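# Sponge from under workbench into steel box on top

## Task

Retrieve the yellow sponge from beneath the workbench and place it inside the steel box, with the steel box resting flat on the workbench top and entirely within its edges. No robot may tip over or be left leaning. The result must hold without any robot supporting it, and at the end the robots must release everything and back away.

## Robot and tools

Two mobile robots share the work: stretch and rby. Each reports its state in its own frames, so only camera images, lidar_m, wrist_depth_mm and head_depth_mm reveal where one robot is relative to the other.

stretch is a Hello Robot Stretch 3: a two-wheel base (0.33 m long, 0.34 m wide) with a lift on a mast and one telescoping arm that reaches out to the robot's right side. To move the gripper forward you drive the base. It turns about a point 0.05 m behind its front edge. rby is a Rainbow RB-Y1: a two-wheel base (0.66 x 0.58 m) with two arms, a head, and a torso that squats, shifts, pitches and yaws. Its bent leg can poke out ahead of the base.

Frames: each robot's base frame sits on the floor midway between its drive wheels, x forward, y left, z up. stretch's hand_pose is the point where closed fingertips meet. rby reports chest, left_hand and right_hand (midpoint between pads; fingers along -z, closing along x) in this frame. The odometry frame is the base frame at the start.

TOOLS
execute_actions: actions is a list holding one action or none (none just returns state and images). The action is an object keyed by "stretch" and/or "rby"; both robots start together. Per robot:
- base: exactly one relative command, measured from the base's last reported position. translate_m is a straight drive in metres, forward positive (stretch -1 to 1, rby -3 to 3). rotate_rad is a turn in place in radians, counter-clockwise positive (both -3.2 to 3.2). No sideways motion.
- joints: absolute targets by joint name. stretch: lift_m 0 to 1.1, arm_m 0 to 0.52, wrist_yaw_rad -1.345 to 4.42 (0 along the arm, 3.0 folded over the base), wrist_pitch_rad -1.57 to 0.451 (negative tips fingers down), wrist_roll_rad -2.911 to 2.911, gripper_m -0.089 to 0.179 (bigger is wider), head_pan_rad -3.953 to 1.73 (-1.57 looks along the arm), head_tilt_rad -1.53 to 0.419. rby: torso_squat_rad 0 to 1.2, torso_shift_rad -0.3 to 0.6, torso_pitch_rad -0.2 to 1.4, torso_yaw_rad -1.5 to 1.5; per arm shoulder_pitch -2.356 to 2.356 (negative swings forward), left_shoulder_roll 0 to 3.141, right_shoulder_roll -3.141 to 0, shoulder_yaw -2.094 to 2.094, elbow -2.617 to 0.01, forearm_roll -3.141 to 3.141, wrist_pitch -1.57 to 1.919, hand_roll -2.705 to 2.705, left_gripper_m and right_gripper_m 0 to 0.1 (clear pad opening); head_pan_rad -0.523 to 0.523, head_tilt_rad -0.35 to 1.57 (positive looks down). Torso joints also obey combined limits (e.g. squat + shift <= 1.52); violating them leaves the torso off_target.
- stretch only: contact_limits {"arm_m": effort percent 1 to 100} stops the arm once its effort hits that level; lower is gentler.
- rby only: speeds {translate_m 0.05 to 0.4 m/s, rotate_rad 0.1 to 1.509 rad/s} caps that action's base speed; a base move needing over 8.667 s is refused. min_time_s (0.1 to 8) stretches arm and head motions.
cameras: list from rby_head_camera, rby_left_wrist_camera, rby_right_wrist_camera, stretch_head_camera, stretch_nav_camera, stretch_wrist_camera, or "all"; omitted means all, [] none. The pictures line gives image order. Unknown keys or out-of-range numbers reject the whole call. Actions end within 15 s. Any omitted joint or base may keep pushing toward an older target.

wait: seconds 0 to 10; returns state and images.
zoom_image: camera plus region [x0, y0, x1, y1] in pixels of the latest full image, origin top-left, at most 504 by 504.
finished_scene: scene number; ends the scene irreversibly once things have settled.

RESULTS
base_status and joint_status: done (for a base, wheels turned fully even if slipping); off_target (stuck away from target, may still push); contact_stop (hit something; stretch's arm or lift then goes slack); time_out; torque_fault; on rby also limit_stop_at_<name> (limit_stop_at_own_body = self-guard stopped it before contact), stopped_with_arm, not_followed (joint command not followed, with a cause line; the arm check refused the targets). On rby a stop in one torso or arm joint halts that whole group. on_its_own lists things not commanded; "held at" is a held target, not a position. motor_effort is percent of maximum with the action's peak in brackets; noisy and biased. lidar_m: 12 distances in m, 30-degree sectors counter-clockwise from straight ahead (4th left, 7th behind, 10th right), scanning a plane 0.17 m up; "-" means nothing seen. Depth readings are 7x7 grids in mm, wrist 45 to 1000, head 280 to 4000. base_odometry counts wheel turns only. stretch adds turned_by_wheels, turned_by_imu and base_tilt (degrees, forward and right positive, up to about 4 degrees fixed bias). MOTOR HOT warns of arm motor heat on rby; an OVER-TEMPERATURE FAULT brakes rby.

GRIPPING
stretch: command gripper_m below the object's width; release by going at least 0.02 above the touching value. rby: command at least 0.005 m under the object's width; off_target is then normal. Readings never confirm a hold; check images.

CAUTIONS
Never press robots against each other or rby's arms against each other; a based robot touching another presses hard with even a few mm more travel. stretch base speeds up only with the arm stowed (lift below 0.30, arm below 0.03, wrist_yaw above 2.54). Fold or unfold stretch's wrist only with lift 0.32 to 0.95, wrist_pitch -0.4, roll near 0. With wrist_yaw below -0.4 keep pitch at -0.5 or lower. stretch can tip if its arm pushes something solid with the gripper above about 0.45 m, if it drives while gripping something fixed, or if it snags furniture; if tilt shows, pull the gripper free, undo the move in small steps, and lower the lift to about 0.2. Neither base stops at furniture. Back off a stopped rby arm before its torso. Keep rby loads under 3 kg per arm and not far forward, or it tips. Avoid drops, slams and torque faults. A loose object may occasionally get nudged.

Each tool is called after "Request:" by a JSON object that holds its "fn" and its "kwargs".

## Session

Request:
{"fn": "execute_actions", "kwargs": {"actions": []}}

Scene clock: 0.00 s.
stretch.base_odometry: x=+0.000 y=+0.000 heading=+0.000 (m, m, rad; stretch's odometry frame)
stretch.turned_by_wheels: +0.000 (rad since the last result)
stretch.turned_by_imu: +0.000 (rad since the last result)
stretch.base_tilt: forward=+0.6 right=+0.3 (deg)
stretch.lidar_m: 1.21 1.56 1.57 1.95 2.12 3.12 3.23 1.85 3.56 1.85 1.28 1.19
stretch.head_depth_mm: 1073 1079 1089 1087 1092 1098 1097 / 1136 1132 1131 1144 1143 1146 1144 / 1189 1183 1191 1197 1197 1206 1197 / 1241 1241 1236 1256 1264 1255 1270 / 1303 1319 1313 1318 1319 1329 1332 / 1387 1382 1380 1390 1389 1392 1406 / 1494 1479 1497 1501 1501 1455 1461
stretch.base_status: not commanded
stretch.joint_positions: lift_m=+0.397 arm_m=+0.000 wrist_yaw_rad=+3.124 wrist_pitch_rad=-0.554 wrist_roll_rad=+0.008 gripper_m=+0.037 head_pan_rad=-0.016 head_tilt_rad=-0.023
stretch.joint_status: not commanded
stretch.motor_effort: left_wheel=+0 right_wheel=+0 lift_m=+42 arm_m=+0 wrist_yaw_rad=+0 wrist_pitch_rad=+5 wrist_roll_rad=+0 gripper_m=+0 head_pan_rad=+0 head_tilt_rad=+4 (%)
stretch.hand_pose: x=-0.0176 y=+0.0605 z=+0.3799 quat_wxyz=(+0.200, +0.684, +0.187, +0.676) (m; stretch's base frame)
stretch.wrist_depth_mm: - - - - - - - / - - - - - - - / 864 923 - 948 978 - - / 728 745 773 782 799 812 859 / 632 650 682 675 693 704 716 / 548 563 - 570 620 606 601 / 500 - - - 526 533 539
rby.base_odometry: x=+0.000 y=+0.000 heading=+0.000 (m, m, rad; rby's odometry frame)
rby.base_status: not commanded
rby.joint_positions: torso_squat_rad=+0.350 torso_shift_rad=-0.001 torso_pitch_rad=+0.000 torso_yaw_rad=+0.000 left_shoulder_pitch_rad=+0.005 left_shoulder_roll_rad=+0.012 left_shoulder_yaw_rad=+0.039 left_elbow_rad=-0.305 left_forearm_roll_rad=+0.036 left_wrist_pitch_rad=+0.026 left_hand_roll_rad=-0.031 left_gripper_m=+0.099 right_shoulder_pitch_rad=-0.022 right_shoulder_roll_rad=-0.003 right_shoulder_yaw_rad=+0.031 right_elbow_rad=-0.184 right_forearm_roll_rad=+0.000 right_wrist_pitch_rad=-0.043 right_hand_roll_rad=+0.026 right_gripper_m=+0.100 head_pan_rad=+0.001 head_tilt_rad=+0.399
rby.joint_status: not commanded
rby.chest: x=-0.2286 y=-0.0011 z=+1.2475 quat_wxyz=(+1.000, +0.001, +0.000, +0.000) (m; rby's base frame)
rby.left_hand: x=-0.0911 y=+0.2348 z=+0.5761 quat_wxyz=(+0.990, +0.009, -0.136, +0.022) (m; rby's base frame)
rby.right_hand: x=-0.1136 y=-0.2187 z=+0.5714 quat_wxyz=(+0.992, +0.000, -0.124, +0.033) (m; rby's base frame)
pictures: rby_head_camera, rby_left_wrist_camera, rby_right_wrist_camera, stretch_head_camera (sideways: a quarter turn clockwise sets it upright), stretch_nav_camera (sideways: a quarter turn counterclockwise sets it upright), stretch_wrist_camera
Images, in order (width x height): rby_head_camera 896x504, rby_left_wrist_camera 644x364, rby_right_wrist_camera 644x364, stretch_head_camera 896x504, stretch_nav_camera 672x504, stretch_wrist_camera 644x364.

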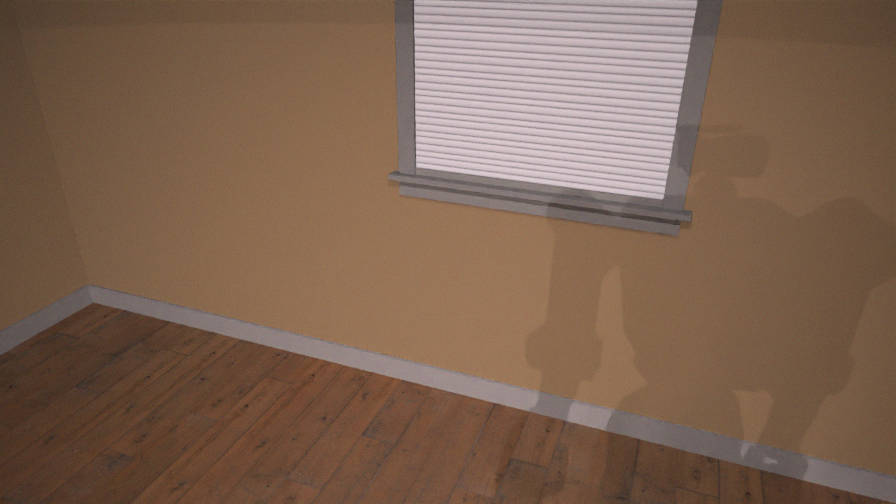

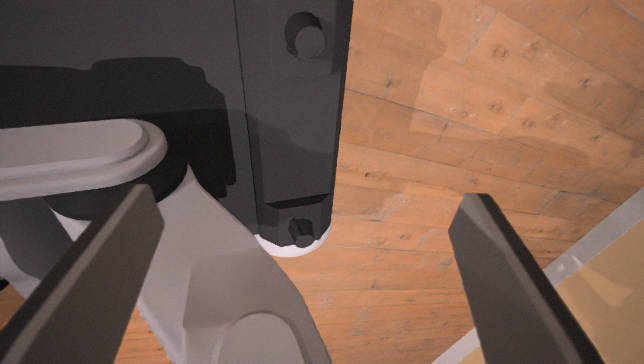

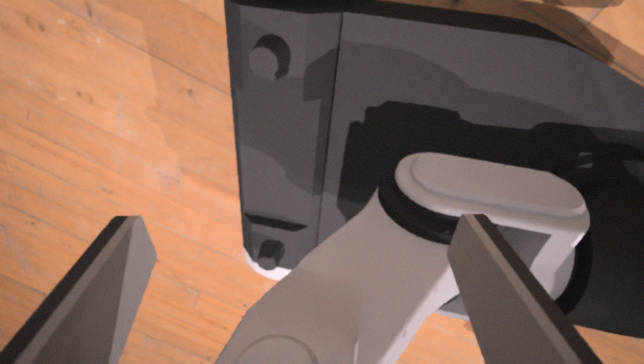

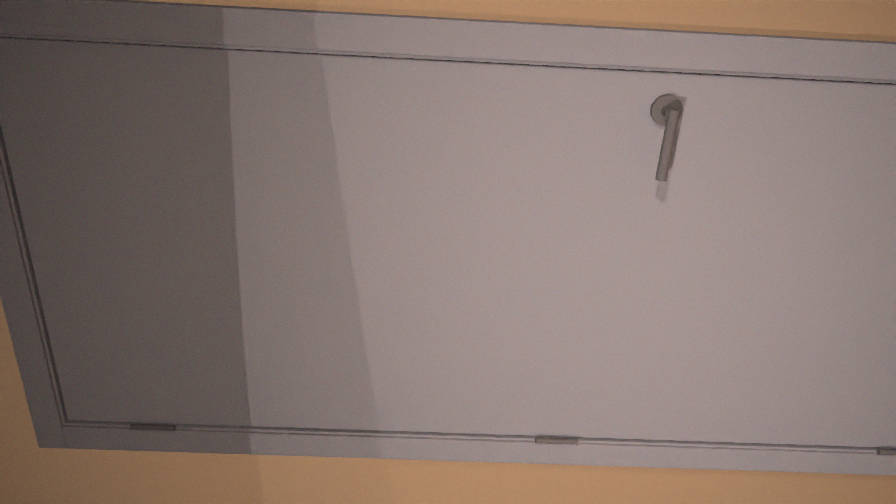

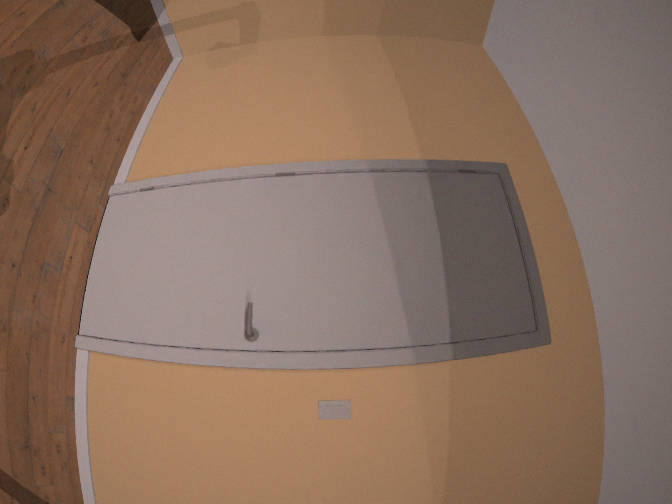

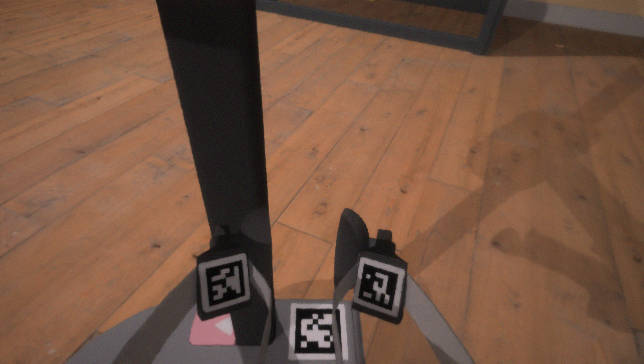

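Bench is behind stretch. Look around.

Request:
{"fn": "execute_actions", "kwargs": {"actions": [{"stretch":{"joints":{"head_pan_rad":-2.8,"head_tilt_rad":-0.5}},"rby":{"joints":{"torso_yaw_rad":1.4,"head_pan_rad":0.5,"head_tilt_rad":0.5}}}], "cameras": ["rby_head_camera","stretch_head_camera","stretch_nav_camera"]}}

Scene clock: 2.23 s.
stretch.base_odometry: x=+0.000 y=+0.000 heading=+0.000 (m, m, rad; stretch's odometry frame)
stretch.turned_by_wheels: +0.000 (rad since the last result)
stretch.turned_by_imu: +0.000 (rad since the last result)
stretch.base_tilt: forward=+0.7 right=+0.3 (deg)
stretch.lidar_m: 1.21 1.56 1.57 1.94 2.12 3.11 3.23 1.85 3.57 1.86 1.28 1.19
stretch.head_depth_mm: 3328 3580 3619 2804 2052 1630 1351 / 3638 3915 3991 2786 2043 1627 1348 / - - - 2707 2039 1617 1340 / - - - 2370 2010 1603 1334 / 1632 1753 3749 2186 1991 1591 1319 / 3470 3693 3288 2284 1990 1574 1317 / 3349 3552 3769 2582 1971 1570 1305
stretch.base_status: not commanded
stretch.joint_positions: lift_m=+0.397 arm_m=+0.000 wrist_yaw_rad=+3.124 wrist_pitch_rad=-0.554 wrist_roll_rad=+0.008 gripper_m=+0.037 head_pan_rad=-2.793 head_tilt_rad=-0.494
stretch.joint_status: all done
stretch.motor_effort: left_wheel=+0(0) right_wheel=-1(1) lift_m=+42(42) arm_m=+0(0) wrist_yaw_rad=-1(0) wrist_pitch_rad=+5(4) wrist_roll_rad=+0(0) gripper_m=+0(0) head_pan_rad=-3(32) head_tilt_rad=-4(39) (%)
stretch.hand_pose: x=-0.0176 y=+0.0605 z=+0.3799 quat_wxyz=(+0.200, +0.684, +0.187, +0.676) (m; stretch's base frame)
stretch.wrist_depth_mm: - - - - - - - / - - - - - - - / 856 900 - 962 977 - - / 755 751 757 794 805 818 838 / 628 650 656 675 674 710 721 / 554 568 - 591 612 599 615 / 489 - - - 532 540 553
rby.base_odometry: x=+0.000 y=+0.000 heading=+0.000 (m, m, rad; rby's odometry frame)
rby.base_status: not commanded
rby.joint_positions: torso_squat_rad=+0.350 torso_shift_rad=-0.001 torso_pitch_rad=+0.000 torso_yaw_rad=+0.775 left_shoulder_pitch_rad=+0.006 left_shoulder_roll_rad=+0.012 left_shoulder_yaw_rad=+0.039 left_elbow_rad=-0.304 left_forearm_roll_rad=+0.036 left_wrist_pitch_rad=+0.026 left_hand_roll_rad=-0.031 left_gripper_m=+0.099 right_shoulder_pitch_rad=-0.022 right_shoulder_roll_rad=-0.003 right_shoulder_yaw_rad=+0.031 right_elbow_rad=-0.184 right_forearm_roll_rad=+0.000 right_wrist_pitch_rad=-0.043 right_hand_roll_rad=+0.026 right_gripper_m=+0.100 head_pan_rad=+0.500 head_tilt_rad=+0.500
rby.joint_status: torso_yaw_rad limit_stop_at_own_body (moved +0.774 of +1.400); the others done
rby.on_its_own: torso_yaw_rad is held at +0.775, not at your +1.400, since a limit_stop_at_own_body
rby.chest: x=-0.2286 y=-0.0011 z=+1.2475 quat_wxyz=(+0.926, +0.001, +0.000, +0.378) (m; rby's base frame)
rby.left_hand: x=-0.2948 y=+0.2638 z=+0.5761 quat_wxyz=(+0.909, +0.060, -0.123, +0.394) (m; rby's base frame)
rby.right_hand: x=+0.0066 y=-0.0757 z=+0.5717 quat_wxyz=(+0.906, +0.046, -0.115, +0.405) (m; rby's base frame)
pictures: rby_head_camera, stretch_head_camera (sideways: a quarter turn clockwise sets it upright), stretch_nav_camera (sideways: a quarter turn counterclockwise sets it upright)
Images, in order (width x height): rby_head_camera 896x504, stretch_head_camera 896x504, stretch_nav_camera 672x504.

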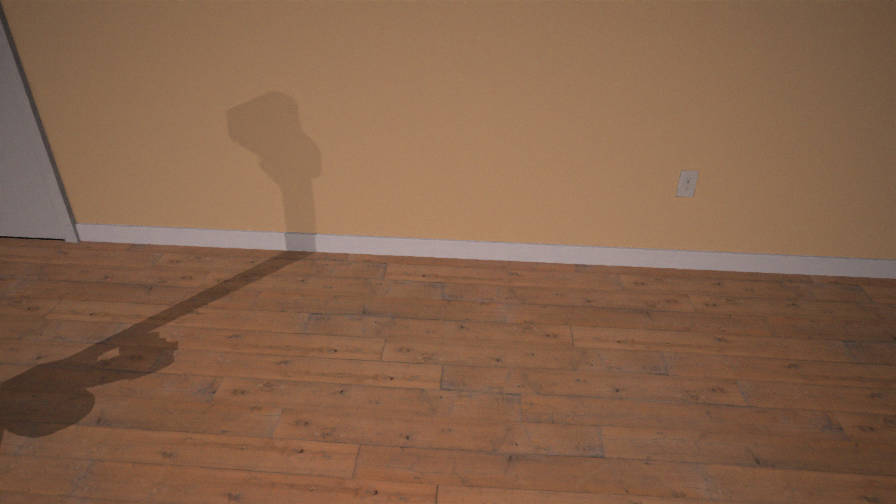

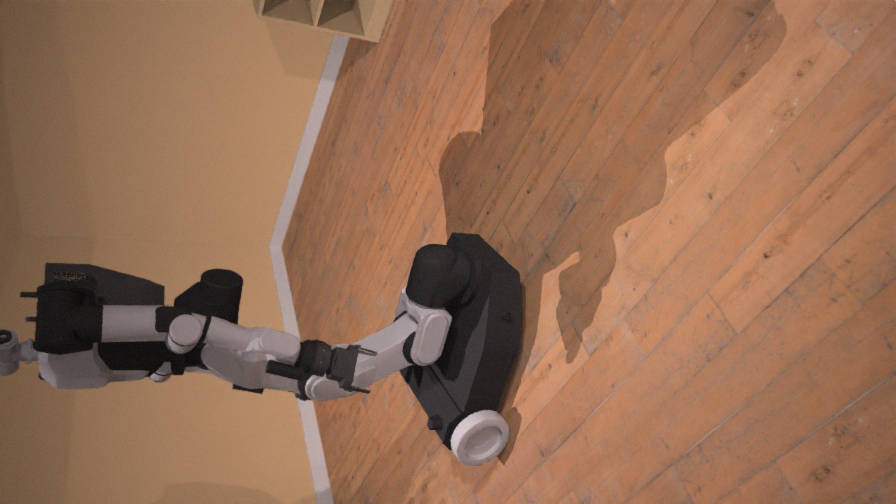

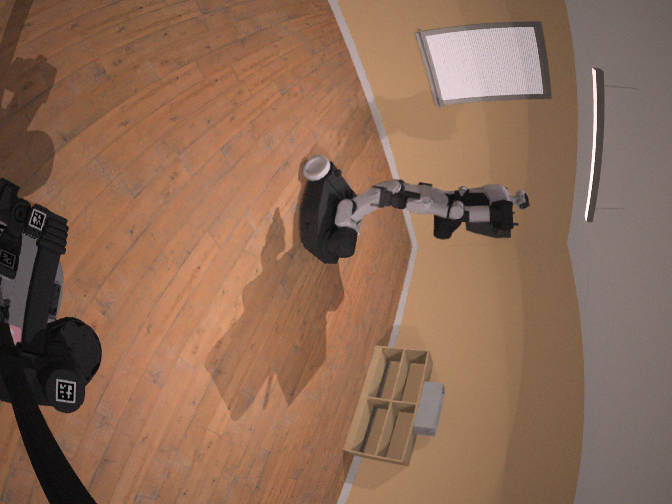

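Request:
{"fn": "execute_actions", "kwargs": {"actions": [{"stretch":{"joints":{"head_pan_rad":1.7,"head_tilt_rad":-0.45}},"rby":{"base":{"rotate_rad":-2.2},"joints":{"torso_yaw_rad":0,"head_pan_rad":0,"head_tilt_rad":0.35}}}], "cameras": ["rby_head_camera","stretch_head_camera","stretch_nav_camera"]}}

Scene clock: 7.30 s.
stretch.base_odometry: x=+0.000 y=+0.000 heading=+0.000 (m, m, rad; stretch's odometry frame)
stretch.turned_by_wheels: +0.000 (rad since the last result)
stretch.turned_by_imu: +0.001 (rad since the last result)
stretch.base_tilt: forward=+0.7 right=+0.4 (deg)
stretch.lidar_m: 1.21 1.56 1.57 1.95 2.12 3.10 3.23 1.94 1.99 1.85 1.28 1.19
stretch.head_depth_mm: 2009 2123 1908 2002 2135 1681 1364 / 2142 2285 2054 2122 2139 1686 1377 / 2233 2418 2257 2201 2050 1680 1365 / 2382 2572 2124 2175 2072 1649 1369 / 2536 2710 2187 2271 2093 1644 1349 / 2701 2951 2297 2418 2054 1626 1340 / 2946 3217 3534 2828 2074 - -
stretch.base_status: not commanded
stretch.joint_positions: lift_m=+0.397 arm_m=+0.000 wrist_yaw_rad=+3.124 wrist_pitch_rad=-0.554 wrist_roll_rad=+0.008 gripper_m=+0.037 head_pan_rad=+1.693 head_tilt_rad=-0.458
stretch.joint_status: all done
stretch.motor_effort: left_wheel=+0(0) right_wheel=+0(1) lift_m=+42(42) arm_m=-1(0) wrist_yaw_rad=-1(1) wrist_pitch_rad=+5(4) wrist_roll_rad=+0(0) gripper_m=+0(0) head_pan_rad=+2(31) head_tilt_rad=+5(14) (%)
stretch.hand_pose: x=-0.0176 y=+0.0605 z=+0.3799 quat_wxyz=(+0.200, +0.684, +0.187, +0.676) (m; stretch's base frame)
stretch.wrist_depth_mm: - - - - - - - / - - - - - - - / 923 883 - 926 980 - - / 736 757 747 769 802 827 829 / 632 642 655 664 692 694 708 / 554 580 - 574 614 608 611 / 496 - - - 524 541 540
rby.base_odometry: x=+0.000 y=+0.000 heading=-2.199 (m, m, rad; rby's odometry frame)
rby.base_status: done
rby.joint_positions: torso_squat_rad=+0.350 torso_shift_rad=-0.001 torso_pitch_rad=+0.000 torso_yaw_rad=+0.000 left_shoulder_pitch_rad=+0.006 left_shoulder_roll_rad=+0.012 left_shoulder_yaw_rad=+0.039 left_elbow_rad=-0.305 left_forearm_roll_rad=+0.036 left_wrist_pitch_rad=+0.026 left_hand_roll_rad=-0.031 left_gripper_m=+0.099 right_shoulder_pitch_rad=-0.022 right_shoulder_roll_rad=-0.003 right_shoulder_yaw_rad=+0.031 right_elbow_rad=-0.184 right_forearm_roll_rad=+0.000 right_wrist_pitch_rad=-0.043 right_hand_roll_rad=+0.026 right_gripper_m=+0.100 head_pan_rad=+0.000 head_tilt_rad=+0.350
rby.joint_status: all done
rby.chest: x=-0.2287 y=-0.0011 z=+1.2475 quat_wxyz=(+1.000, +0.001, +0.000, +0.000) (m; rby's base frame)
rby.left_hand: x=-0.0911 y=+0.2348 z=+0.5761 quat_wxyz=(+0.990, +0.009, -0.136, +0.022) (m; rby's base frame)
rby.right_hand: x=-0.1137 y=-0.2188 z=+0.5714 quat_wxyz=(+0.992, -0.001, -0.124, +0.032) (m; rby's base frame)
pictures: rby_head_camera, stretch_head_camera (sideways: a quarter turn clockwise sets it upright), stretch_nav_camera (sideways: a quarter turn counterclockwise sets it upright)
Images, in order (width x height): rby_head_camera 896x504, stretch_head_camera 896x504, stretch_nav_camera 672x504.

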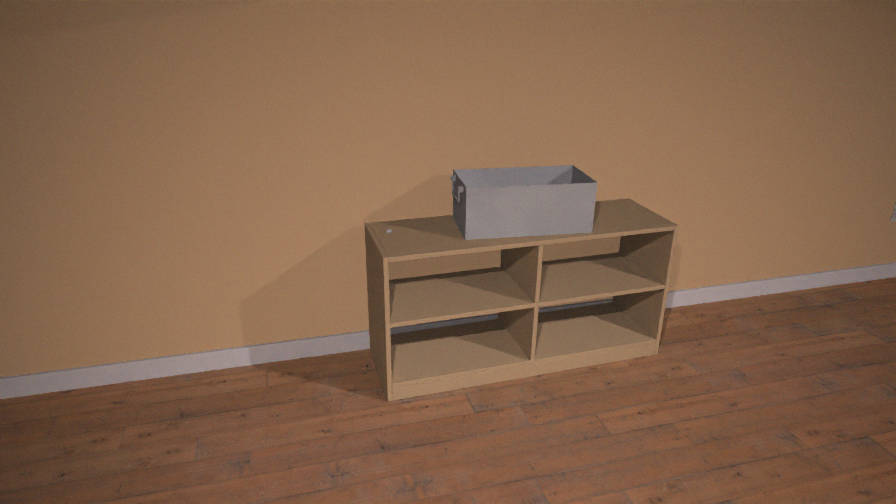

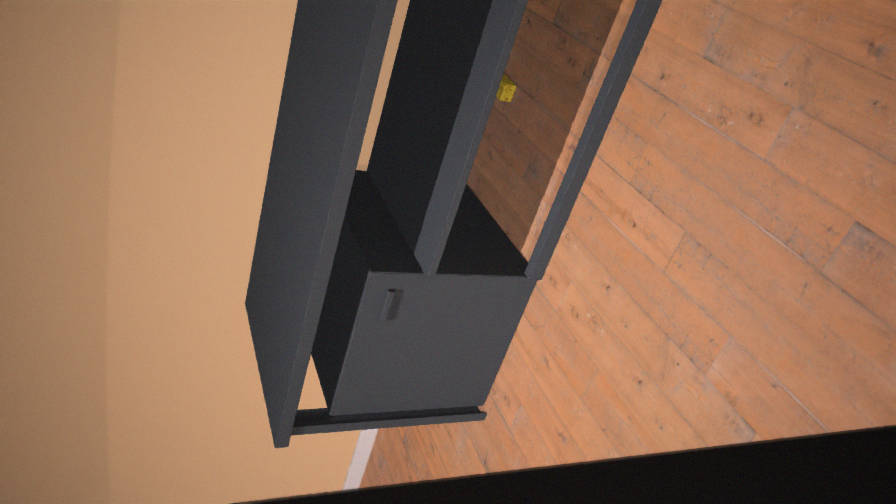

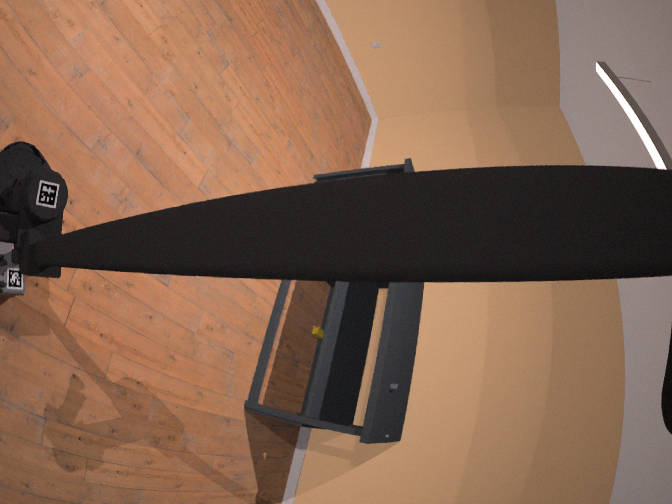

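Request:
{"fn": "execute_actions", "kwargs": {"actions": [{"stretch":{"base":{"rotate_rad":1.643},"joints":{"lift_m":0.33,"wrist_pitch_rad":-0.4}},"rby":{"base":{"rotate_rad":-0.486}}}], "cameras": []}}

Request:
{"fn": "execute_actions", "kwargs": {"actions": [{"stretch":{"base":{"translate_m":1.0},"joints":{"lift_m":0.27,"head_pan_rad":-0.5,"head_tilt_rad":-0.7}},"rby":{"base":{"translate_m":1.22}}}], "cameras": []}}

Request:
{"fn": "execute_actions", "kwargs": {"actions": [{"stretch":{"base":{"translate_m":0.36}},"rby":{"base":{"rotate_rad":0.81},"joints":{"head_tilt_rad":0.6}}}], "cameras": ["rby_head_camera","stretch_head_camera","stretch_nav_camera"]}}

Scene clock: 13.33 s.
stretch.base_odometry: x=+0.000 y=+0.000 heading=+1.643 (m, m, rad; stretch's odometry frame)
stretch.turned_by_wheels: +1.643 (rad since the last result)
stretch.turned_by_imu: +1.623 (rad since the last result)
stretch.base_tilt: forward=+0.5 right=+0.4 (deg)
stretch.lidar_m: 1.94 2.23 3.12 3.22 2.08 3.55 1.75 1.26 1.18 1.22 1.68 1.57
stretch.head_depth_mm: 3069 3262 3245 2977 2145 1670 1376 / 3235 3541 3554 2911 2118 1681 1372 / 3517 3758 3857 2895 2138 1647 1363 / 3736 - - 2891 2115 1646 1366 / - - - 2900 2061 1649 1358 / - - - 2884 2081 1635 1345 / 3734 - - 2839 2074 - -
stretch.base_status: done
stretch.joint_positions: lift_m=+0.330 arm_m=+0.000 wrist_yaw_rad=+3.124 wrist_pitch_rad=-0.420 wrist_roll_rad=+0.008 gripper_m=+0.037 head_pan_rad=+1.693 head_tilt_rad=-0.458
stretch.joint_status: all done
stretch.motor_effort: left_wheel=-2(5) right_wheel=+2(5) lift_m=+31(36) arm_m=+0(0) wrist_yaw_rad=-1(0) wrist_pitch_rad=+7(9) wrist_roll_rad=+0(0) gripper_m=+0(2) head_pan_rad=+3(3) head_tilt_rad=+5(5) (%)
stretch.hand_pose: x=-0.0173 y=+0.0794 z=+0.3425 quat_wxyz=(+0.154, +0.695, +0.141, +0.688) (m; stretch's base frame)
stretch.wrist_depth_mm: - - - - - - - / - - - - - - - / 949 - - - - - - / 785 800 - 872 895 881 903 / 653 669 - 690 711 723 734 / 554 565 - 578 597 598 614 / 483 496 - - 510 514 524
rby.base_odometry: x=+0.000 y=+0.000 heading=-2.685 (m, m, rad; rby's odometry frame)
rby.base_status: done
rby.joint_positions: torso_squat_rad=+0.350 torso_shift_rad=-0.001 torso_pitch_rad=+0.000 torso_yaw_rad=+0.000 left_shoulder_pitch_rad=+0.006 left_shoulder_roll_rad=+0.012 left_shoulder_yaw_rad=+0.039 left_elbow_rad=-0.305 left_forearm_roll_rad=+0.036 left_wrist_pitch_rad=+0.026 left_hand_roll_rad=-0.031 left_gripper_m=+0.099 right_shoulder_pitch_rad=-0.022 right_shoulder_roll_rad=-0.003 right_shoulder_yaw_rad=+0.031 right_elbow_rad=-0.184 right_forearm_roll_rad=+0.000 right_wrist_pitch_rad=-0.043 right_hand_roll_rad=+0.026 right_gripper_m=+0.100 head_pan_rad=+0.000 head_tilt_rad=+0.350
rby.joint_status: not commanded
rby.chest: x=-0.2286 y=-0.0011 z=+1.2475 quat_wxyz=(+1.000, +0.001, +0.000, +0.000) (m; rby's base frame)
rby.left_hand: x=-0.0911 y=+0.2348 z=+0.5761 quat_wxyz=(+0.990, +0.009, -0.136, +0.022) (m; rby's base frame)
rby.right_hand: x=-0.1137 y=-0.2188 z=+0.5714 quat_wxyz=(+0.992, -0.001, -0.124, +0.032) (m; rby's base frame)
pictures: none
No camera images: the call's "cameras" was empty. Leave "cameras" out to get every camera's image.

Scene clock: 18.63 s.
stretch.base_odometry: x=-0.072 y=+0.997 heading=+1.643 (m, m, rad; stretch's odometry frame)
stretch.turned_by_wheels: +0.000 (rad since the last result)
stretch.turned_by_imu: +0.003 (rad since the last result)
stretch.base_tilt: forward=+0.6 right=+0.3 (deg)
stretch.lidar_m: 0.96 1.02 2.97 2.88 4.17 4.44 2.45 1.74 1.66 1.74 0.85 1.38
stretch.head_depth_mm: 1219 1325 1030 850 1137 1345 1217 / 1234 1329 1021 844 1136 1387 1202 / 1242 1334 1007 864 1133 1337 1196 / 1234 1340 999 858 1146 1323 1192 / 1237 1321 996 854 1148 1329 1194 / 1244 1327 984 847 1136 1329 1187 / 1257 1339 971 841 1131 1333 1180
stretch.base_status: done
stretch.joint_positions: lift_m=+0.270 arm_m=+0.000 wrist_yaw_rad=+3.124 wrist_pitch_rad=-0.419 wrist_roll_rad=+0.008 gripper_m=+0.037 head_pan_rad=-0.493 head_tilt_rad=-0.692
stretch.joint_status: all done
stretch.motor_effort: left_wheel=-2(7) right_wheel=+2(7) lift_m=+31(30) arm_m=+0(0) wrist_yaw_rad=-1(1) wrist_pitch_rad=+7(7) wrist_roll_rad=+0(0) gripper_m=+0(1) head_pan_rad=-2(33) head_tilt_rad=-5(28) (%)
stretch.hand_pose: x=-0.0173 y=+0.0795 z=+0.2827 quat_wxyz=(+0.154, +0.695, +0.141, +0.688) (m; stretch's base frame)
stretch.wrist_depth_mm: - - - - - - - / - - - - - - - / 866 903 - 945 978 - - / 683 693 - 759 740 783 799 / 570 573 - 602 607 613 627 / 487 503 - - 520 522 528 / - - - - 433 452 460
rby.base_odometry: x=-1.095 y=-0.537 heading=-2.686 (m, m, rad; rby's odometry frame)
rby.base_status: done
rby.joint_positions: torso_squat_rad=+0.350 torso_shift_rad=-0.001 torso_pitch_rad=+0.000 torso_yaw_rad=+0.000 left_shoulder_pitch_rad=+0.005 left_shoulder_roll_rad=+0.012 left_shoulder_yaw_rad=+0.039 left_elbow_rad=-0.305 left_forearm_roll_rad=+0.036 left_wrist_pitch_rad=+0.026 left_hand_roll_rad=-0.031 left_gripper_m=+0.099 right_shoulder_pitch_rad=-0.022 right_shoulder_roll_rad=-0.003 right_shoulder_yaw_rad=+0.031 right_elbow_rad=-0.184 right_forearm_roll_rad=+0.000 right_wrist_pitch_rad=-0.043 right_hand_roll_rad=+0.026 right_gripper_m=+0.100 head_pan_rad=+0.000 head_tilt_rad=+0.350
rby.joint_status: not commanded
rby.chest: x=-0.2286 y=-0.0011 z=+1.2475 quat_wxyz=(+1.000, +0.001, +0.000, +0.000) (m; rby's base frame)
rby.left_hand: x=-0.0910 y=+0.2348 z=+0.5761 quat_wxyz=(+0.990, +0.009, -0.136, +0.022) (m; rby's base frame)
rby.right_hand: x=-0.1136 y=-0.2188 z=+0.5714 quat_wxyz=(+0.992, -0.001, -0.124, +0.032) (m; rby's base frame)
pictures: none
No camera images: the call's "cameras" was empty. Leave "cameras" out to get every camera's image.

Scene clock: 21.63 s.
stretch.base_odometry: x=-0.098 y=+1.356 heading=+1.643 (m, m, rad; stretch's odometry frame)
stretch.turned_by_wheels: +0.000 (rad since the last result)
stretch.turned_by_imu: +0.001 (rad since the last result)
stretch.base_tilt: forward=+0.7 right=+0.3 (deg)
stretch.lidar_m: 0.65 0.62 2.80 2.88 2.24 4.75 2.70 1.92 1.84 0.76 0.96 1.07
stretch.head_depth_mm: 943 1060 1029 795 648 584 860 / 949 1071 1028 791 643 584 853 / 960 1070 1005 784 639 585 1085 / 961 1077 1004 777 635 864 1088 / 963 1080 989 773 633 862 1077 / 968 1083 983 767 628 855 1078 / 968 1086 974 763 625 858 1100
stretch.base_status: done
stretch.joint_positions: lift_m=+0.270 arm_m=+0.000 wrist_yaw_rad=+3.124 wrist_pitch_rad=-0.419 wrist_roll_rad=+0.008 gripper_m=+0.037 head_pan_rad=-0.493 head_tilt_rad=-0.692
stretch.joint_status: not commanded
stretch.motor_effort: left_wheel=-2(7) right_wheel=+2(8) lift_m=+31(31) arm_m=+0(0) wrist_yaw_rad=+0(0) wrist_pitch_rad=+7(7) wrist_roll_rad=+0(0) gripper_m=-1(0) head_pan_rad=-2(3) head_tilt_rad=-5(5) (%)
stretch.hand_pose: x=-0.0173 y=+0.0795 z=+0.2827 quat_wxyz=(+0.154, +0.695, +0.141, +0.688) (m; stretch's base frame)
stretch.wrist_depth_mm: - - - - - - - / - - - - - - - / 852 867 - 963 - - - / 693 691 - 720 750 767 789 / 565 581 - 583 613 630 641 / 485 500 - 511 523 525 539 / - - - - 432 444 453
rby.base_odometry: x=-1.095 y=-0.537 heading=-1.876 (m, m, rad; rby's odometry frame)
rby.base_status: done
rby.joint_positions: torso_squat_rad=+0.350 torso_shift_rad=-0.001 torso_pitch_rad=+0.000 torso_yaw_rad=+0.000 left_shoulder_pitch_rad=+0.005 left_shoulder_roll_rad=+0.012 left_shoulder_yaw_rad=+0.039 left_elbow_rad=-0.305 left_forearm_roll_rad=+0.036 left_wrist_pitch_rad=+0.026 left_hand_roll_rad=-0.031 left_gripper_m=+0.099 right_shoulder_pitch_rad=-0.022 right_shoulder_roll_rad=-0.003 right_shoulder_yaw_rad=+0.031 right_elbow_rad=-0.184 right_forearm_roll_rad=+0.000 right_wrist_pitch_rad=-0.043 right_hand_roll_rad=+0.026 right_gripper_m=+0.100 head_pan_rad=+0.000 head_tilt_rad=+0.600
rby.joint_status: all done
rby.chest: x=-0.2286 y=-0.0012 z=+1.2475 quat_wxyz=(+1.000, +0.001, +0.000, +0.000) (m; rby's base frame)
rby.left_hand: x=-0.0910 y=+0.2348 z=+0.5761 quat_wxyz=(+0.990, +0.009, -0.136, +0.022) (m; rby's base frame)
rby.right_hand: x=-0.1136 y=-0.2188 z=+0.5714 quat_wxyz=(+0.992, +0.000, -0.124, +0.032) (m; rby's base frame)
pictures: rby_head_camera, stretch_head_camera (sideways: a quarter turn clockwise sets it upright), stretch_nav_camera (sideways: a quarter turn counterclockwise sets it upright)
Images, in order (width x height): rby_head_camera 896x504, stretch_head_camera 896x504, stretch_nav_camera 672x504.

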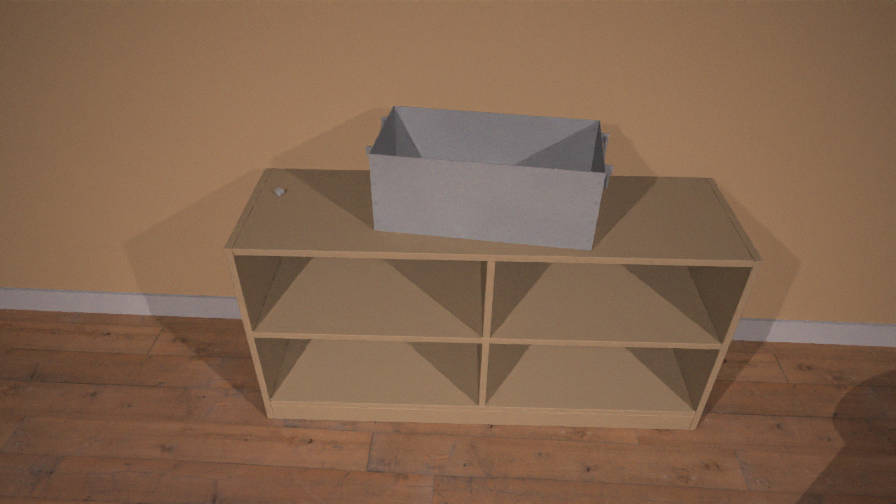

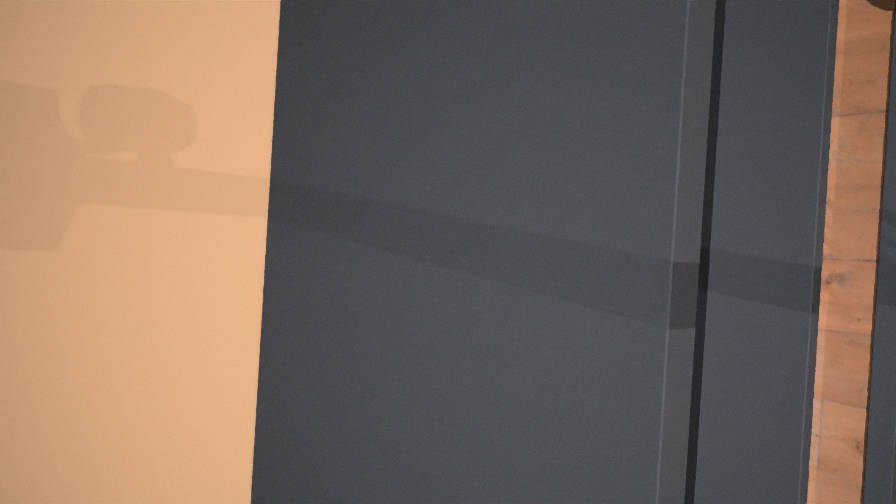

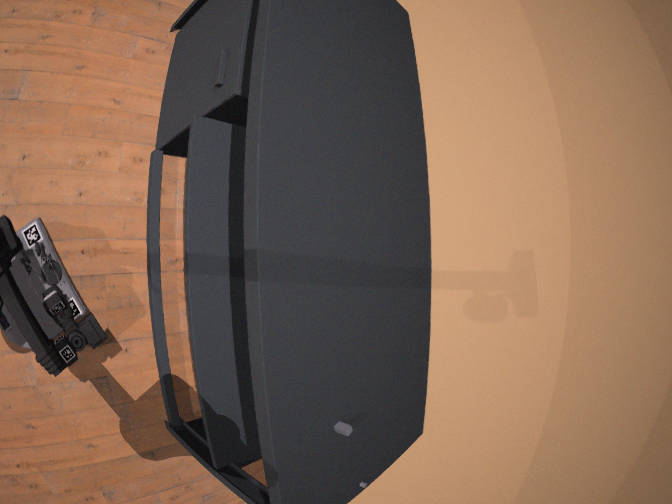

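Request:
{"fn": "execute_actions", "kwargs": {"actions": [{"stretch":{"base":{"rotate_rad":1.0},"joints":{"lift_m":0.35,"head_pan_rad":-1.57,"head_tilt_rad":-0.8}},"rby":{"base":{"translate_m":0.6},"joints":{"left_shoulder_pitch_rad":-1.2,"right_shoulder_pitch_rad":-1.2,"left_elbow_rad":-0.6,"right_elbow_rad":-0.6,"left_wrist_pitch_rad":1.5,"right_wrist_pitch_rad":1.5,"left_hand_roll_rad":1.57,"right_hand_roll_rad":1.57,"left_shoulder_roll_rad":0.15,"right_shoulder_roll_rad":-0.15,"torso_pitch_rad":0.3,"head_tilt_rad":0.6}}}], "cameras": []}}

Request:
{"fn": "execute_actions", "kwargs": {"actions": [{"stretch":{"joints":{"wrist_yaw_rad":0,"gripper_m":0.15}}}], "cameras": ["rby_head_camera","stretch_head_camera","stretch_wrist_camera"]}}

Scene clock: 25.67 s.
stretch.base_odometry: x=-0.098 y=+1.356 heading=+2.643 (m, m, rad; stretch's odometry frame)
stretch.turned_by_wheels: +1.000 (rad since the last result)
stretch.turned_by_imu: +0.986 (rad since the last result)
stretch.base_tilt: forward=+0.7 right=+0.5 (deg)
stretch.lidar_m: 1.15 2.85 2.55 4.75 2.87 1.95 1.84 0.76 0.91 1.08 0.69 0.62
stretch.head_depth_mm: 1001 1090 871 710 619 926 1164 / 997 1082 862 703 616 920 1158 / 994 1075 861 702 611 914 1150 / 988 1065 851 694 605 908 1151 / 987 1062 848 689 603 907 1137 / 985 1054 840 687 599 902 1127 / 980 1055 832 682 595 899 1116
stretch.base_status: done
stretch.joint_positions: lift_m=+0.350 arm_m=+0.000 wrist_yaw_rad=+3.124 wrist_pitch_rad=-0.419 wrist_roll_rad=+0.008 gripper_m=+0.037 head_pan_rad=-1.563 head_tilt_rad=-0.791
stretch.joint_status: all done
stretch.motor_effort: left_wheel=-2(9) right_wheel=+2(7) lift_m=+53(52) arm_m=+0(1) wrist_yaw_rad=+0(1) wrist_pitch_rad=+7(7) wrist_roll_rad=+0(0) gripper_m=-1(2) head_pan_rad=-3(31) head_tilt_rad=-7(22) (%)
stretch.hand_pose: x=-0.0173 y=+0.0795 z=+0.3620 quat_wxyz=(+0.154, +0.695, +0.141, +0.688) (m; stretch's base frame)
stretch.wrist_depth_mm: - - - - - - - / - - - - - - - / - - - - - - - / 794 835 - 893 908 906 941 / 660 703 - 702 755 740 761 / 580 593 - 602 638 628 639 / 508 534 - 540 531 550 538
rby.base_odometry: x=-1.275 y=-1.109 heading=-1.876 (m, m, rad; rby's odometry frame)
rby.base_status: done
rby.joint_positions: torso_squat_rad=+0.350 torso_shift_rad=-0.001 torso_pitch_rad=+0.300 torso_yaw_rad=+0.000 left_shoulder_pitch_rad=-1.200 left_shoulder_roll_rad=+0.150 left_shoulder_yaw_rad=+0.039 left_elbow_rad=-0.600 left_forearm_roll_rad=+0.036 left_wrist_pitch_rad=+1.500 left_hand_roll_rad=+1.570 left_gripper_m=+0.099 right_shoulder_pitch_rad=-1.200 right_shoulder_roll_rad=-0.150 right_shoulder_yaw_rad=+0.031 right_elbow_rad=-0.600 right_forearm_roll_rad=+0.000 right_wrist_pitch_rad=+1.500 right_hand_roll_rad=+1.570 right_gripper_m=+0.100 head_pan_rad=+0.000 head_tilt_rad=+0.600
rby.joint_status: all done
rby.chest: x=-0.1371 y=-0.0011 z=+1.2337 quat_wxyz=(+0.989, +0.001, +0.149, +0.000) (m; rby's base frame)
rby.left_hand: x=+0.3548 y=+0.1782 z=+0.8632 quat_wxyz=(+0.781, +0.064, -0.038, +0.620) (m; rby's base frame)
rby.right_hand: x=+0.3570 y=-0.1895 z=+0.8641 quat_wxyz=(+0.599, -0.071, +0.092, +0.793) (m; rby's base frame)
pictures: none
No camera images: the call's "cameras" was empty. Leave "cameras" out to get every camera's image.

Scene clock: 28.23 s.
stretch.base_odometry: x=-0.098 y=+1.356 heading=+2.643 (m, m, rad; stretch's odometry frame)
stretch.turned_by_wheels: +0.000 (rad since the last result)
stretch.turned_by_imu: +0.000 (rad since the last result)
stretch.base_tilt: forward=+0.8 right=+0.4 (deg)
stretch.lidar_m: 1.15 2.85 2.56 4.75 2.86 1.95 1.84 0.76 0.91 1.07 0.69 0.61
stretch.head_depth_mm: 1003 1095 874 707 618 921 1167 / 998 1080 867 704 617 918 1156 / 993 1070 854 698 612 915 1146 / 990 1060 851 695 607 910 1163 / 989 1062 842 692 601 909 1141 / 980 1057 838 687 597 902 1127 / 986 1054 832 683 595 896 1126
stretch.base_status: not commanded
stretch.joint_positions: lift_m=+0.350 arm_m=+0.000 wrist_yaw_rad=+0.003 wrist_pitch_rad=-0.419 wrist_roll_rad=+0.008 gripper_m=+0.150 head_pan_rad=-1.563 head_tilt_rad=-0.791
stretch.joint_status: all done
stretch.motor_effort: left_wheel=-2(2) right_wheel=+1(2) lift_m=+52(53) arm_m=+0(1) wrist_yaw_rad=-3(3) wrist_pitch_rad=+7(7) wrist_roll_rad=+0(0) gripper_m=+0(94) head_pan_rad=-2(2) head_tilt_rad=-6(6) (%)
stretch.hand_pose: x=-0.0209 y=-0.3690 z=+0.3620 quat_wxyz=(+0.689, +0.148, -0.694, -0.147) (m; stretch's base frame)
stretch.wrist_depth_mm: 271 287 314 339 372 415 457 / 171 178 186 196 208 217 233 / 146 149 153 157 162 168 172 / 731 845 836 858 858 886 705 / 673 689 679 711 721 764 711 / - 584 580 583 613 - 647 / 486 505 515 530 534 528 562
rby.base_odometry: x=-1.275 y=-1.109 heading=-1.876 (m, m, rad; rby's odometry frame)
rby.base_status: not commanded
rby.joint_positions: torso_squat_rad=+0.350 torso_shift_rad=-0.001 torso_pitch_rad=+0.300 torso_yaw_rad=+0.000 left_shoulder_pitch_rad=-1.200 left_shoulder_roll_rad=+0.150 left_shoulder_yaw_rad=+0.039 left_elbow_rad=-0.600 left_forearm_roll_rad=+0.036 left_wrist_pitch_rad=+1.500 left_hand_roll_rad=+1.570 left_gripper_m=+0.099 right_shoulder_pitch_rad=-1.200 right_shoulder_roll_rad=-0.150 right_shoulder_yaw_rad=+0.031 right_elbow_rad=-0.600 right_forearm_roll_rad=+0.000 right_wrist_pitch_rad=+1.500 right_hand_roll_rad=+1.570 right_gripper_m=+0.100 head_pan_rad=+0.000 head_tilt_rad=+0.600
rby.joint_status: not commanded
rby.chest: x=-0.1371 y=-0.0011 z=+1.2337 quat_wxyz=(+0.989, +0.001, +0.149, +0.000) (m; rby's base frame)
rby.left_hand: x=+0.3548 y=+0.1782 z=+0.8632 quat_wxyz=(+0.781, +0.064, -0.038, +0.620) (m; rby's base frame)
rby.right_hand: x=+0.3570 y=-0.1895 z=+0.8641 quat_wxyz=(+0.599, -0.071, +0.092, +0.793) (m; rby's base frame)
pictures: rby_head_camera, stretch_head_camera (sideways: a quarter turn clockwise sets it upright), stretch_wrist_camera
Images, in order (width x height): rby_head_camera 896x504, stretch_head_camera 896x504, stretch_wrist_camera 644x364.

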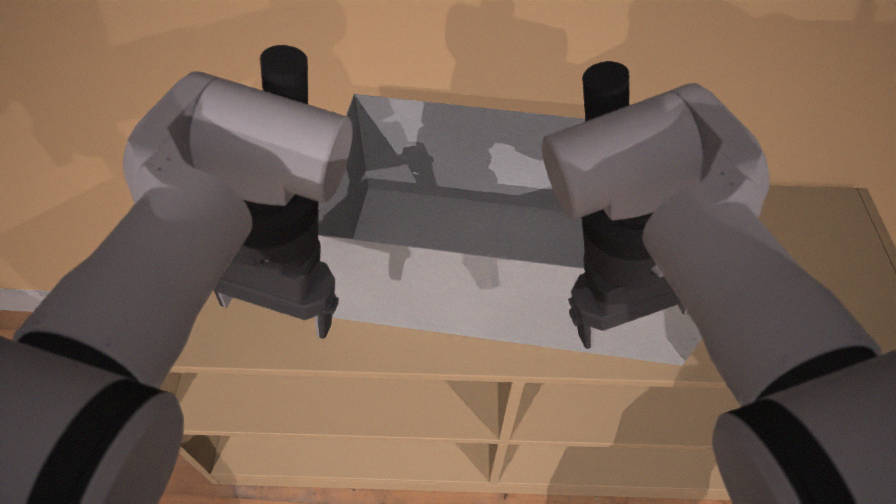

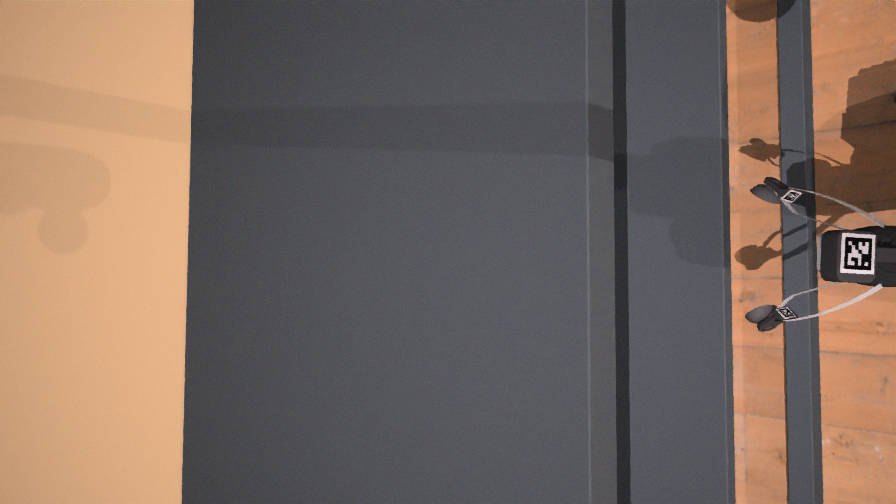

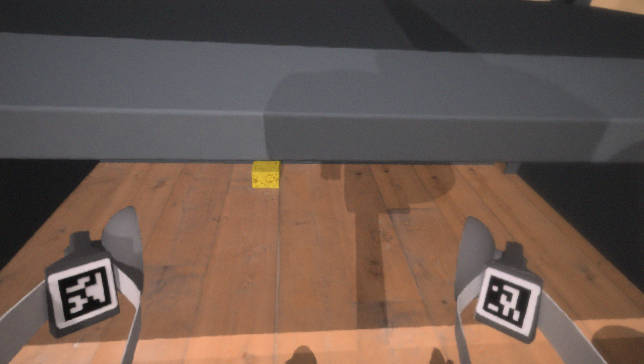

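Request:
{"fn": "execute_actions", "kwargs": {"actions": [{"stretch":{"base":{"translate_m":0.11},"joints":{"lift_m":0.11,"wrist_pitch_rad":-0.3}},"rby":{"base":{"rotate_rad":-0.14},"joints":{"left_shoulder_roll_rad":0.4,"right_shoulder_roll_rad":-0.4,"left_shoulder_pitch_rad":-1.3,"right_shoulder_pitch_rad":-1.3,"torso_squat_rad":0.2}}}], "cameras": []}}

Request:
{"fn": "execute_actions", "kwargs": {"actions": [{"stretch":{"joints":{"arm_m":0.3},"contact_limits":{"arm_m":25}},"rby":{"base":{"translate_m":0.2}}}], "cameras": ["rby_head_camera","rby_left_wrist_camera","rby_right_wrist_camera","stretch_wrist_camera"]}}

Scene clock: 32.13 s.
stretch.base_odometry: x=-0.194 y=+1.409 heading=+2.642 (m, m, rad; stretch's odometry frame)
stretch.turned_by_wheels: +0.000 (rad since the last result)
stretch.turned_by_imu: +0.001 (rad since the last result)
stretch.base_tilt: forward=+0.7 right=+0.4 (deg)
stretch.lidar_m: 2.69 2.74 2.56 4.76 3.05 2.07 1.95 0.84 1.05 1.07 0.53 0.54
stretch.head_depth_mm: 991 1080 877 710 610 922 1161 / 989 1069 865 706 606 918 1157 / 984 1066 859 700 605 914 1134 / 986 1055 853 694 600 907 1136 / 980 1055 847 691 597 907 1128 / 973 1053 841 688 592 903 1130 / 975 1046 831 683 590 883 1123
stretch.base_status: done
stretch.joint_positions: lift_m=+0.110 arm_m=+0.000 wrist_yaw_rad=+0.002 wrist_pitch_rad=-0.321 wrist_roll_rad=+0.008 gripper_m=+0.150 head_pan_rad=-1.563 head_tilt_rad=-0.791
stretch.joint_status: all done
stretch.motor_effort: left_wheel=-2(2) right_wheel=+1(5) lift_m=+31(48) arm_m=+0(0) wrist_yaw_rad=-3(3) wrist_pitch_rad=+8(8) wrist_roll_rad=+0(0) gripper_m=+0(0) head_pan_rad=-3(2) head_tilt_rad=-6(6) (%)
stretch.hand_pose: x=-0.0210 y=-0.3803 z=+0.1454 quat_wxyz=(+0.696, +0.114, -0.700, -0.113) (m; stretch's base frame)
stretch.wrist_depth_mm: 565 703 744 743 768 795 826 / 567 772 807 786 816 849 817 / 565 694 755 752 811 847 818 / 502 516 514 541 571 586 605 / 408 415 422 420 436 481 459 / - 334 341 346 352 - 371 / 221 226 233 238 239 243 258
rby.base_odometry: x=-1.275 y=-1.109 heading=-2.015 (m, m, rad; rby's odometry frame)
rby.base_status: done
rby.joint_positions: torso_squat_rad=+0.200 torso_shift_rad=-0.001 torso_pitch_rad=+0.300 torso_yaw_rad=+0.000 left_shoulder_pitch_rad=-1.300 left_shoulder_roll_rad=+0.400 left_shoulder_yaw_rad=+0.039 left_elbow_rad=-0.600 left_forearm_roll_rad=+0.036 left_wrist_pitch_rad=+1.500 left_hand_roll_rad=+1.570 left_gripper_m=+0.099 right_shoulder_pitch_rad=-1.300 right_shoulder_roll_rad=-0.400 right_shoulder_yaw_rad=+0.031 right_elbow_rad=-0.600 right_forearm_roll_rad=+0.000 right_wrist_pitch_rad=+1.500 right_hand_roll_rad=+1.570 right_gripper_m=+0.100 head_pan_rad=+0.000 head_tilt_rad=+0.600
rby.joint_status: all done
rby.chest: x=-0.1372 y=-0.0012 z=+1.2622 quat_wxyz=(+0.989, +0.001, +0.149, +0.000) (m; rby's base frame)
rby.left_hand: x=+0.4214 y=+0.3106 z=+0.9833 quat_wxyz=(+0.718, +0.064, -0.141, +0.678) (m; rby's base frame)
rby.right_hand: x=+0.4215 y=-0.3222 z=+0.9853 quat_wxyz=(+0.659, -0.171, +0.097, +0.726) (m; rby's base frame)
pictures: none
No camera images: the call's "cameras" was empty. Leave "cameras" out to get every camera's image.

Scene clock: 35.57 s.
stretch.base_odometry: x=-0.194 y=+1.409 heading=+2.642 (m, m, rad; stretch's odometry frame)
stretch.turned_by_wheels: +0.000 (rad since the last result)
stretch.turned_by_imu: +0.001 (rad since the last result)
stretch.base_tilt: forward=+0.6 right=+0.3 (deg)
stretch.lidar_m: 2.69 2.74 2.65 4.75 3.03 2.07 1.94 0.85 1.05 1.07 0.53 0.54
stretch.head_depth_mm: 988 1092 870 709 609 923 1170 / 995 1078 865 706 607 919 1159 / 986 1066 859 700 603 916 1147 / 982 1058 850 694 602 894 1139 / 976 1055 848 693 598 902 1132 / 974 1053 839 689 593 902 1124 / 974 1045 835 680 591 881 1120
stretch.base_status: not commanded
stretch.joint_positions: lift_m=+0.110 arm_m=+0.300 wrist_yaw_rad=+0.001 wrist_pitch_rad=-0.320 wrist_roll_rad=+0.008 gripper_m=+0.150 head_pan_rad=-1.563 head_tilt_rad=-0.791
stretch.joint_status: all done
stretch.motor_effort: left_wheel=-2(2) right_wheel=+1(1) lift_m=+31(31) arm_m=+3(3) wrist_yaw_rad=-1(3) wrist_pitch_rad=+7(7) wrist_roll_rad=+0(0) gripper_m=+0(0) head_pan_rad=-2(3) head_tilt_rad=-6(7) (%)
stretch.contact_limits: arm_m 25 (drawing in: default 24, maximum 39; extending or still: default 32, maximum 53)
stretch.hand_pose: x=-0.0212 y=-0.6803 z=+0.1455 quat_wxyz=(+0.696, +0.113, -0.700, -0.113) (m; stretch's base frame)
stretch.wrist_depth_mm: 451 454 458 467 486 500 507 / 473 481 495 506 520 526 551 / 509 521 534 544 559 569 586 / 503 518 520 501 562 575 601 / 408 418 413 426 429 469 456 / - 337 337 346 351 - 371 / 272 281 288 293 300 293 312
rby.base_odometry: x=-1.361 y=-1.290 heading=-2.016 (m, m, rad; rby's odometry frame)
rby.base_status: done
rby.joint_positions: torso_squat_rad=+0.200 torso_shift_rad=-0.001 torso_pitch_rad=+0.300 torso_yaw_rad=+0.000 left_shoulder_pitch_rad=-1.300 left_shoulder_roll_rad=+0.400 left_shoulder_yaw_rad=+0.039 left_elbow_rad=-0.600 left_forearm_roll_rad=+0.036 left_wrist_pitch_rad=+1.500 left_hand_roll_rad=+1.570 left_gripper_m=+0.099 right_shoulder_pitch_rad=-1.300 right_shoulder_roll_rad=-0.400 right_shoulder_yaw_rad=+0.031 right_elbow_rad=-0.600 right_forearm_roll_rad=+0.000 right_wrist_pitch_rad=+1.500 right_hand_roll_rad=+1.570 right_gripper_m=+0.100 head_pan_rad=+0.000 head_tilt_rad=+0.600
rby.joint_status: not commanded
rby.chest: x=-0.1371 y=-0.0012 z=+1.2621 quat_wxyz=(+0.989, +0.001, +0.149, +0.000) (m; rby's base frame)
rby.left_hand: x=+0.4214 y=+0.3106 z=+0.9833 quat_wxyz=(+0.718, +0.064, -0.141, +0.678) (m; rby's base frame)
rby.right_hand: x=+0.4215 y=-0.3221 z=+0.9853 quat_wxyz=(+0.659, -0.171, +0.097, +0.726) (m; rby's base frame)
pictures: rby_head_camera, rby_left_wrist_camera, rby_right_wrist_camera, stretch_wrist_camera
Images, in order (width x height): rby_head_camera 896x504, rby_left_wrist_camera 644x364, rby_right_wrist_camera 644x364, stretch_wrist_camera 644x364.

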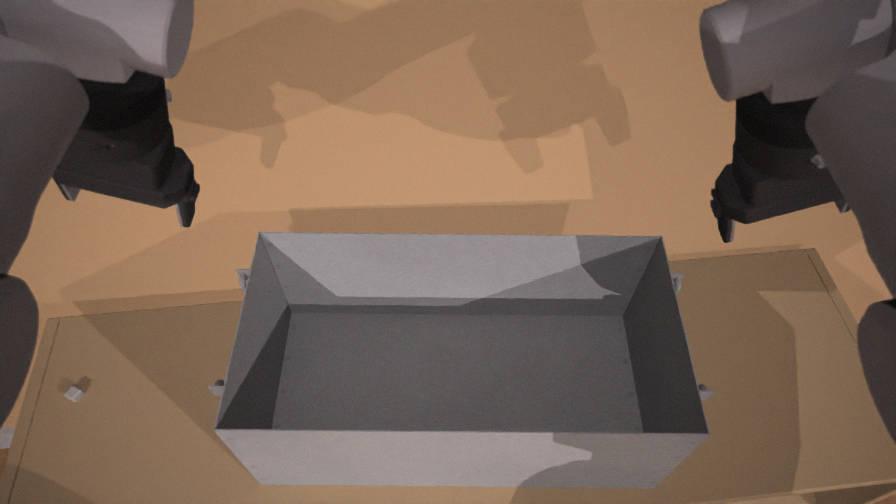

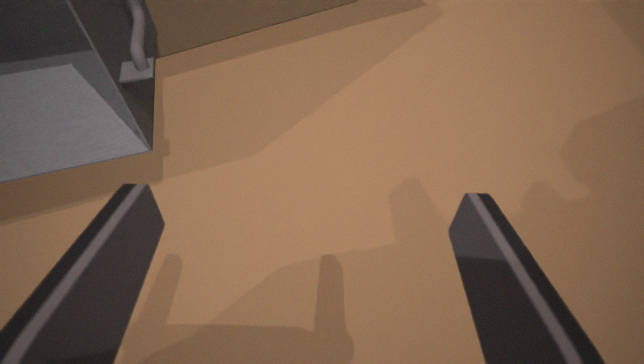

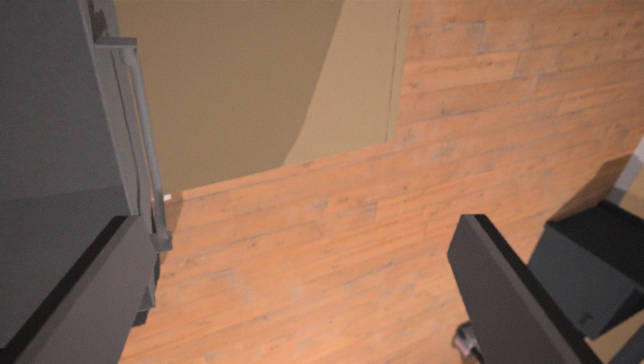

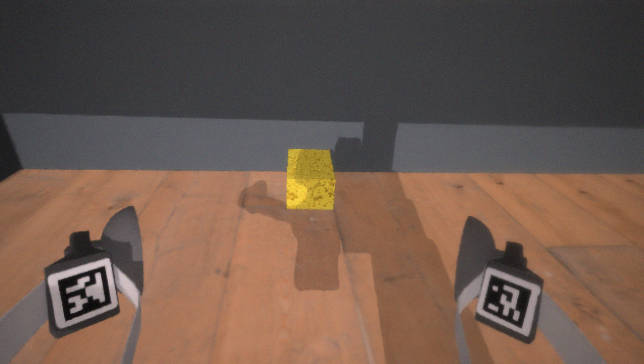

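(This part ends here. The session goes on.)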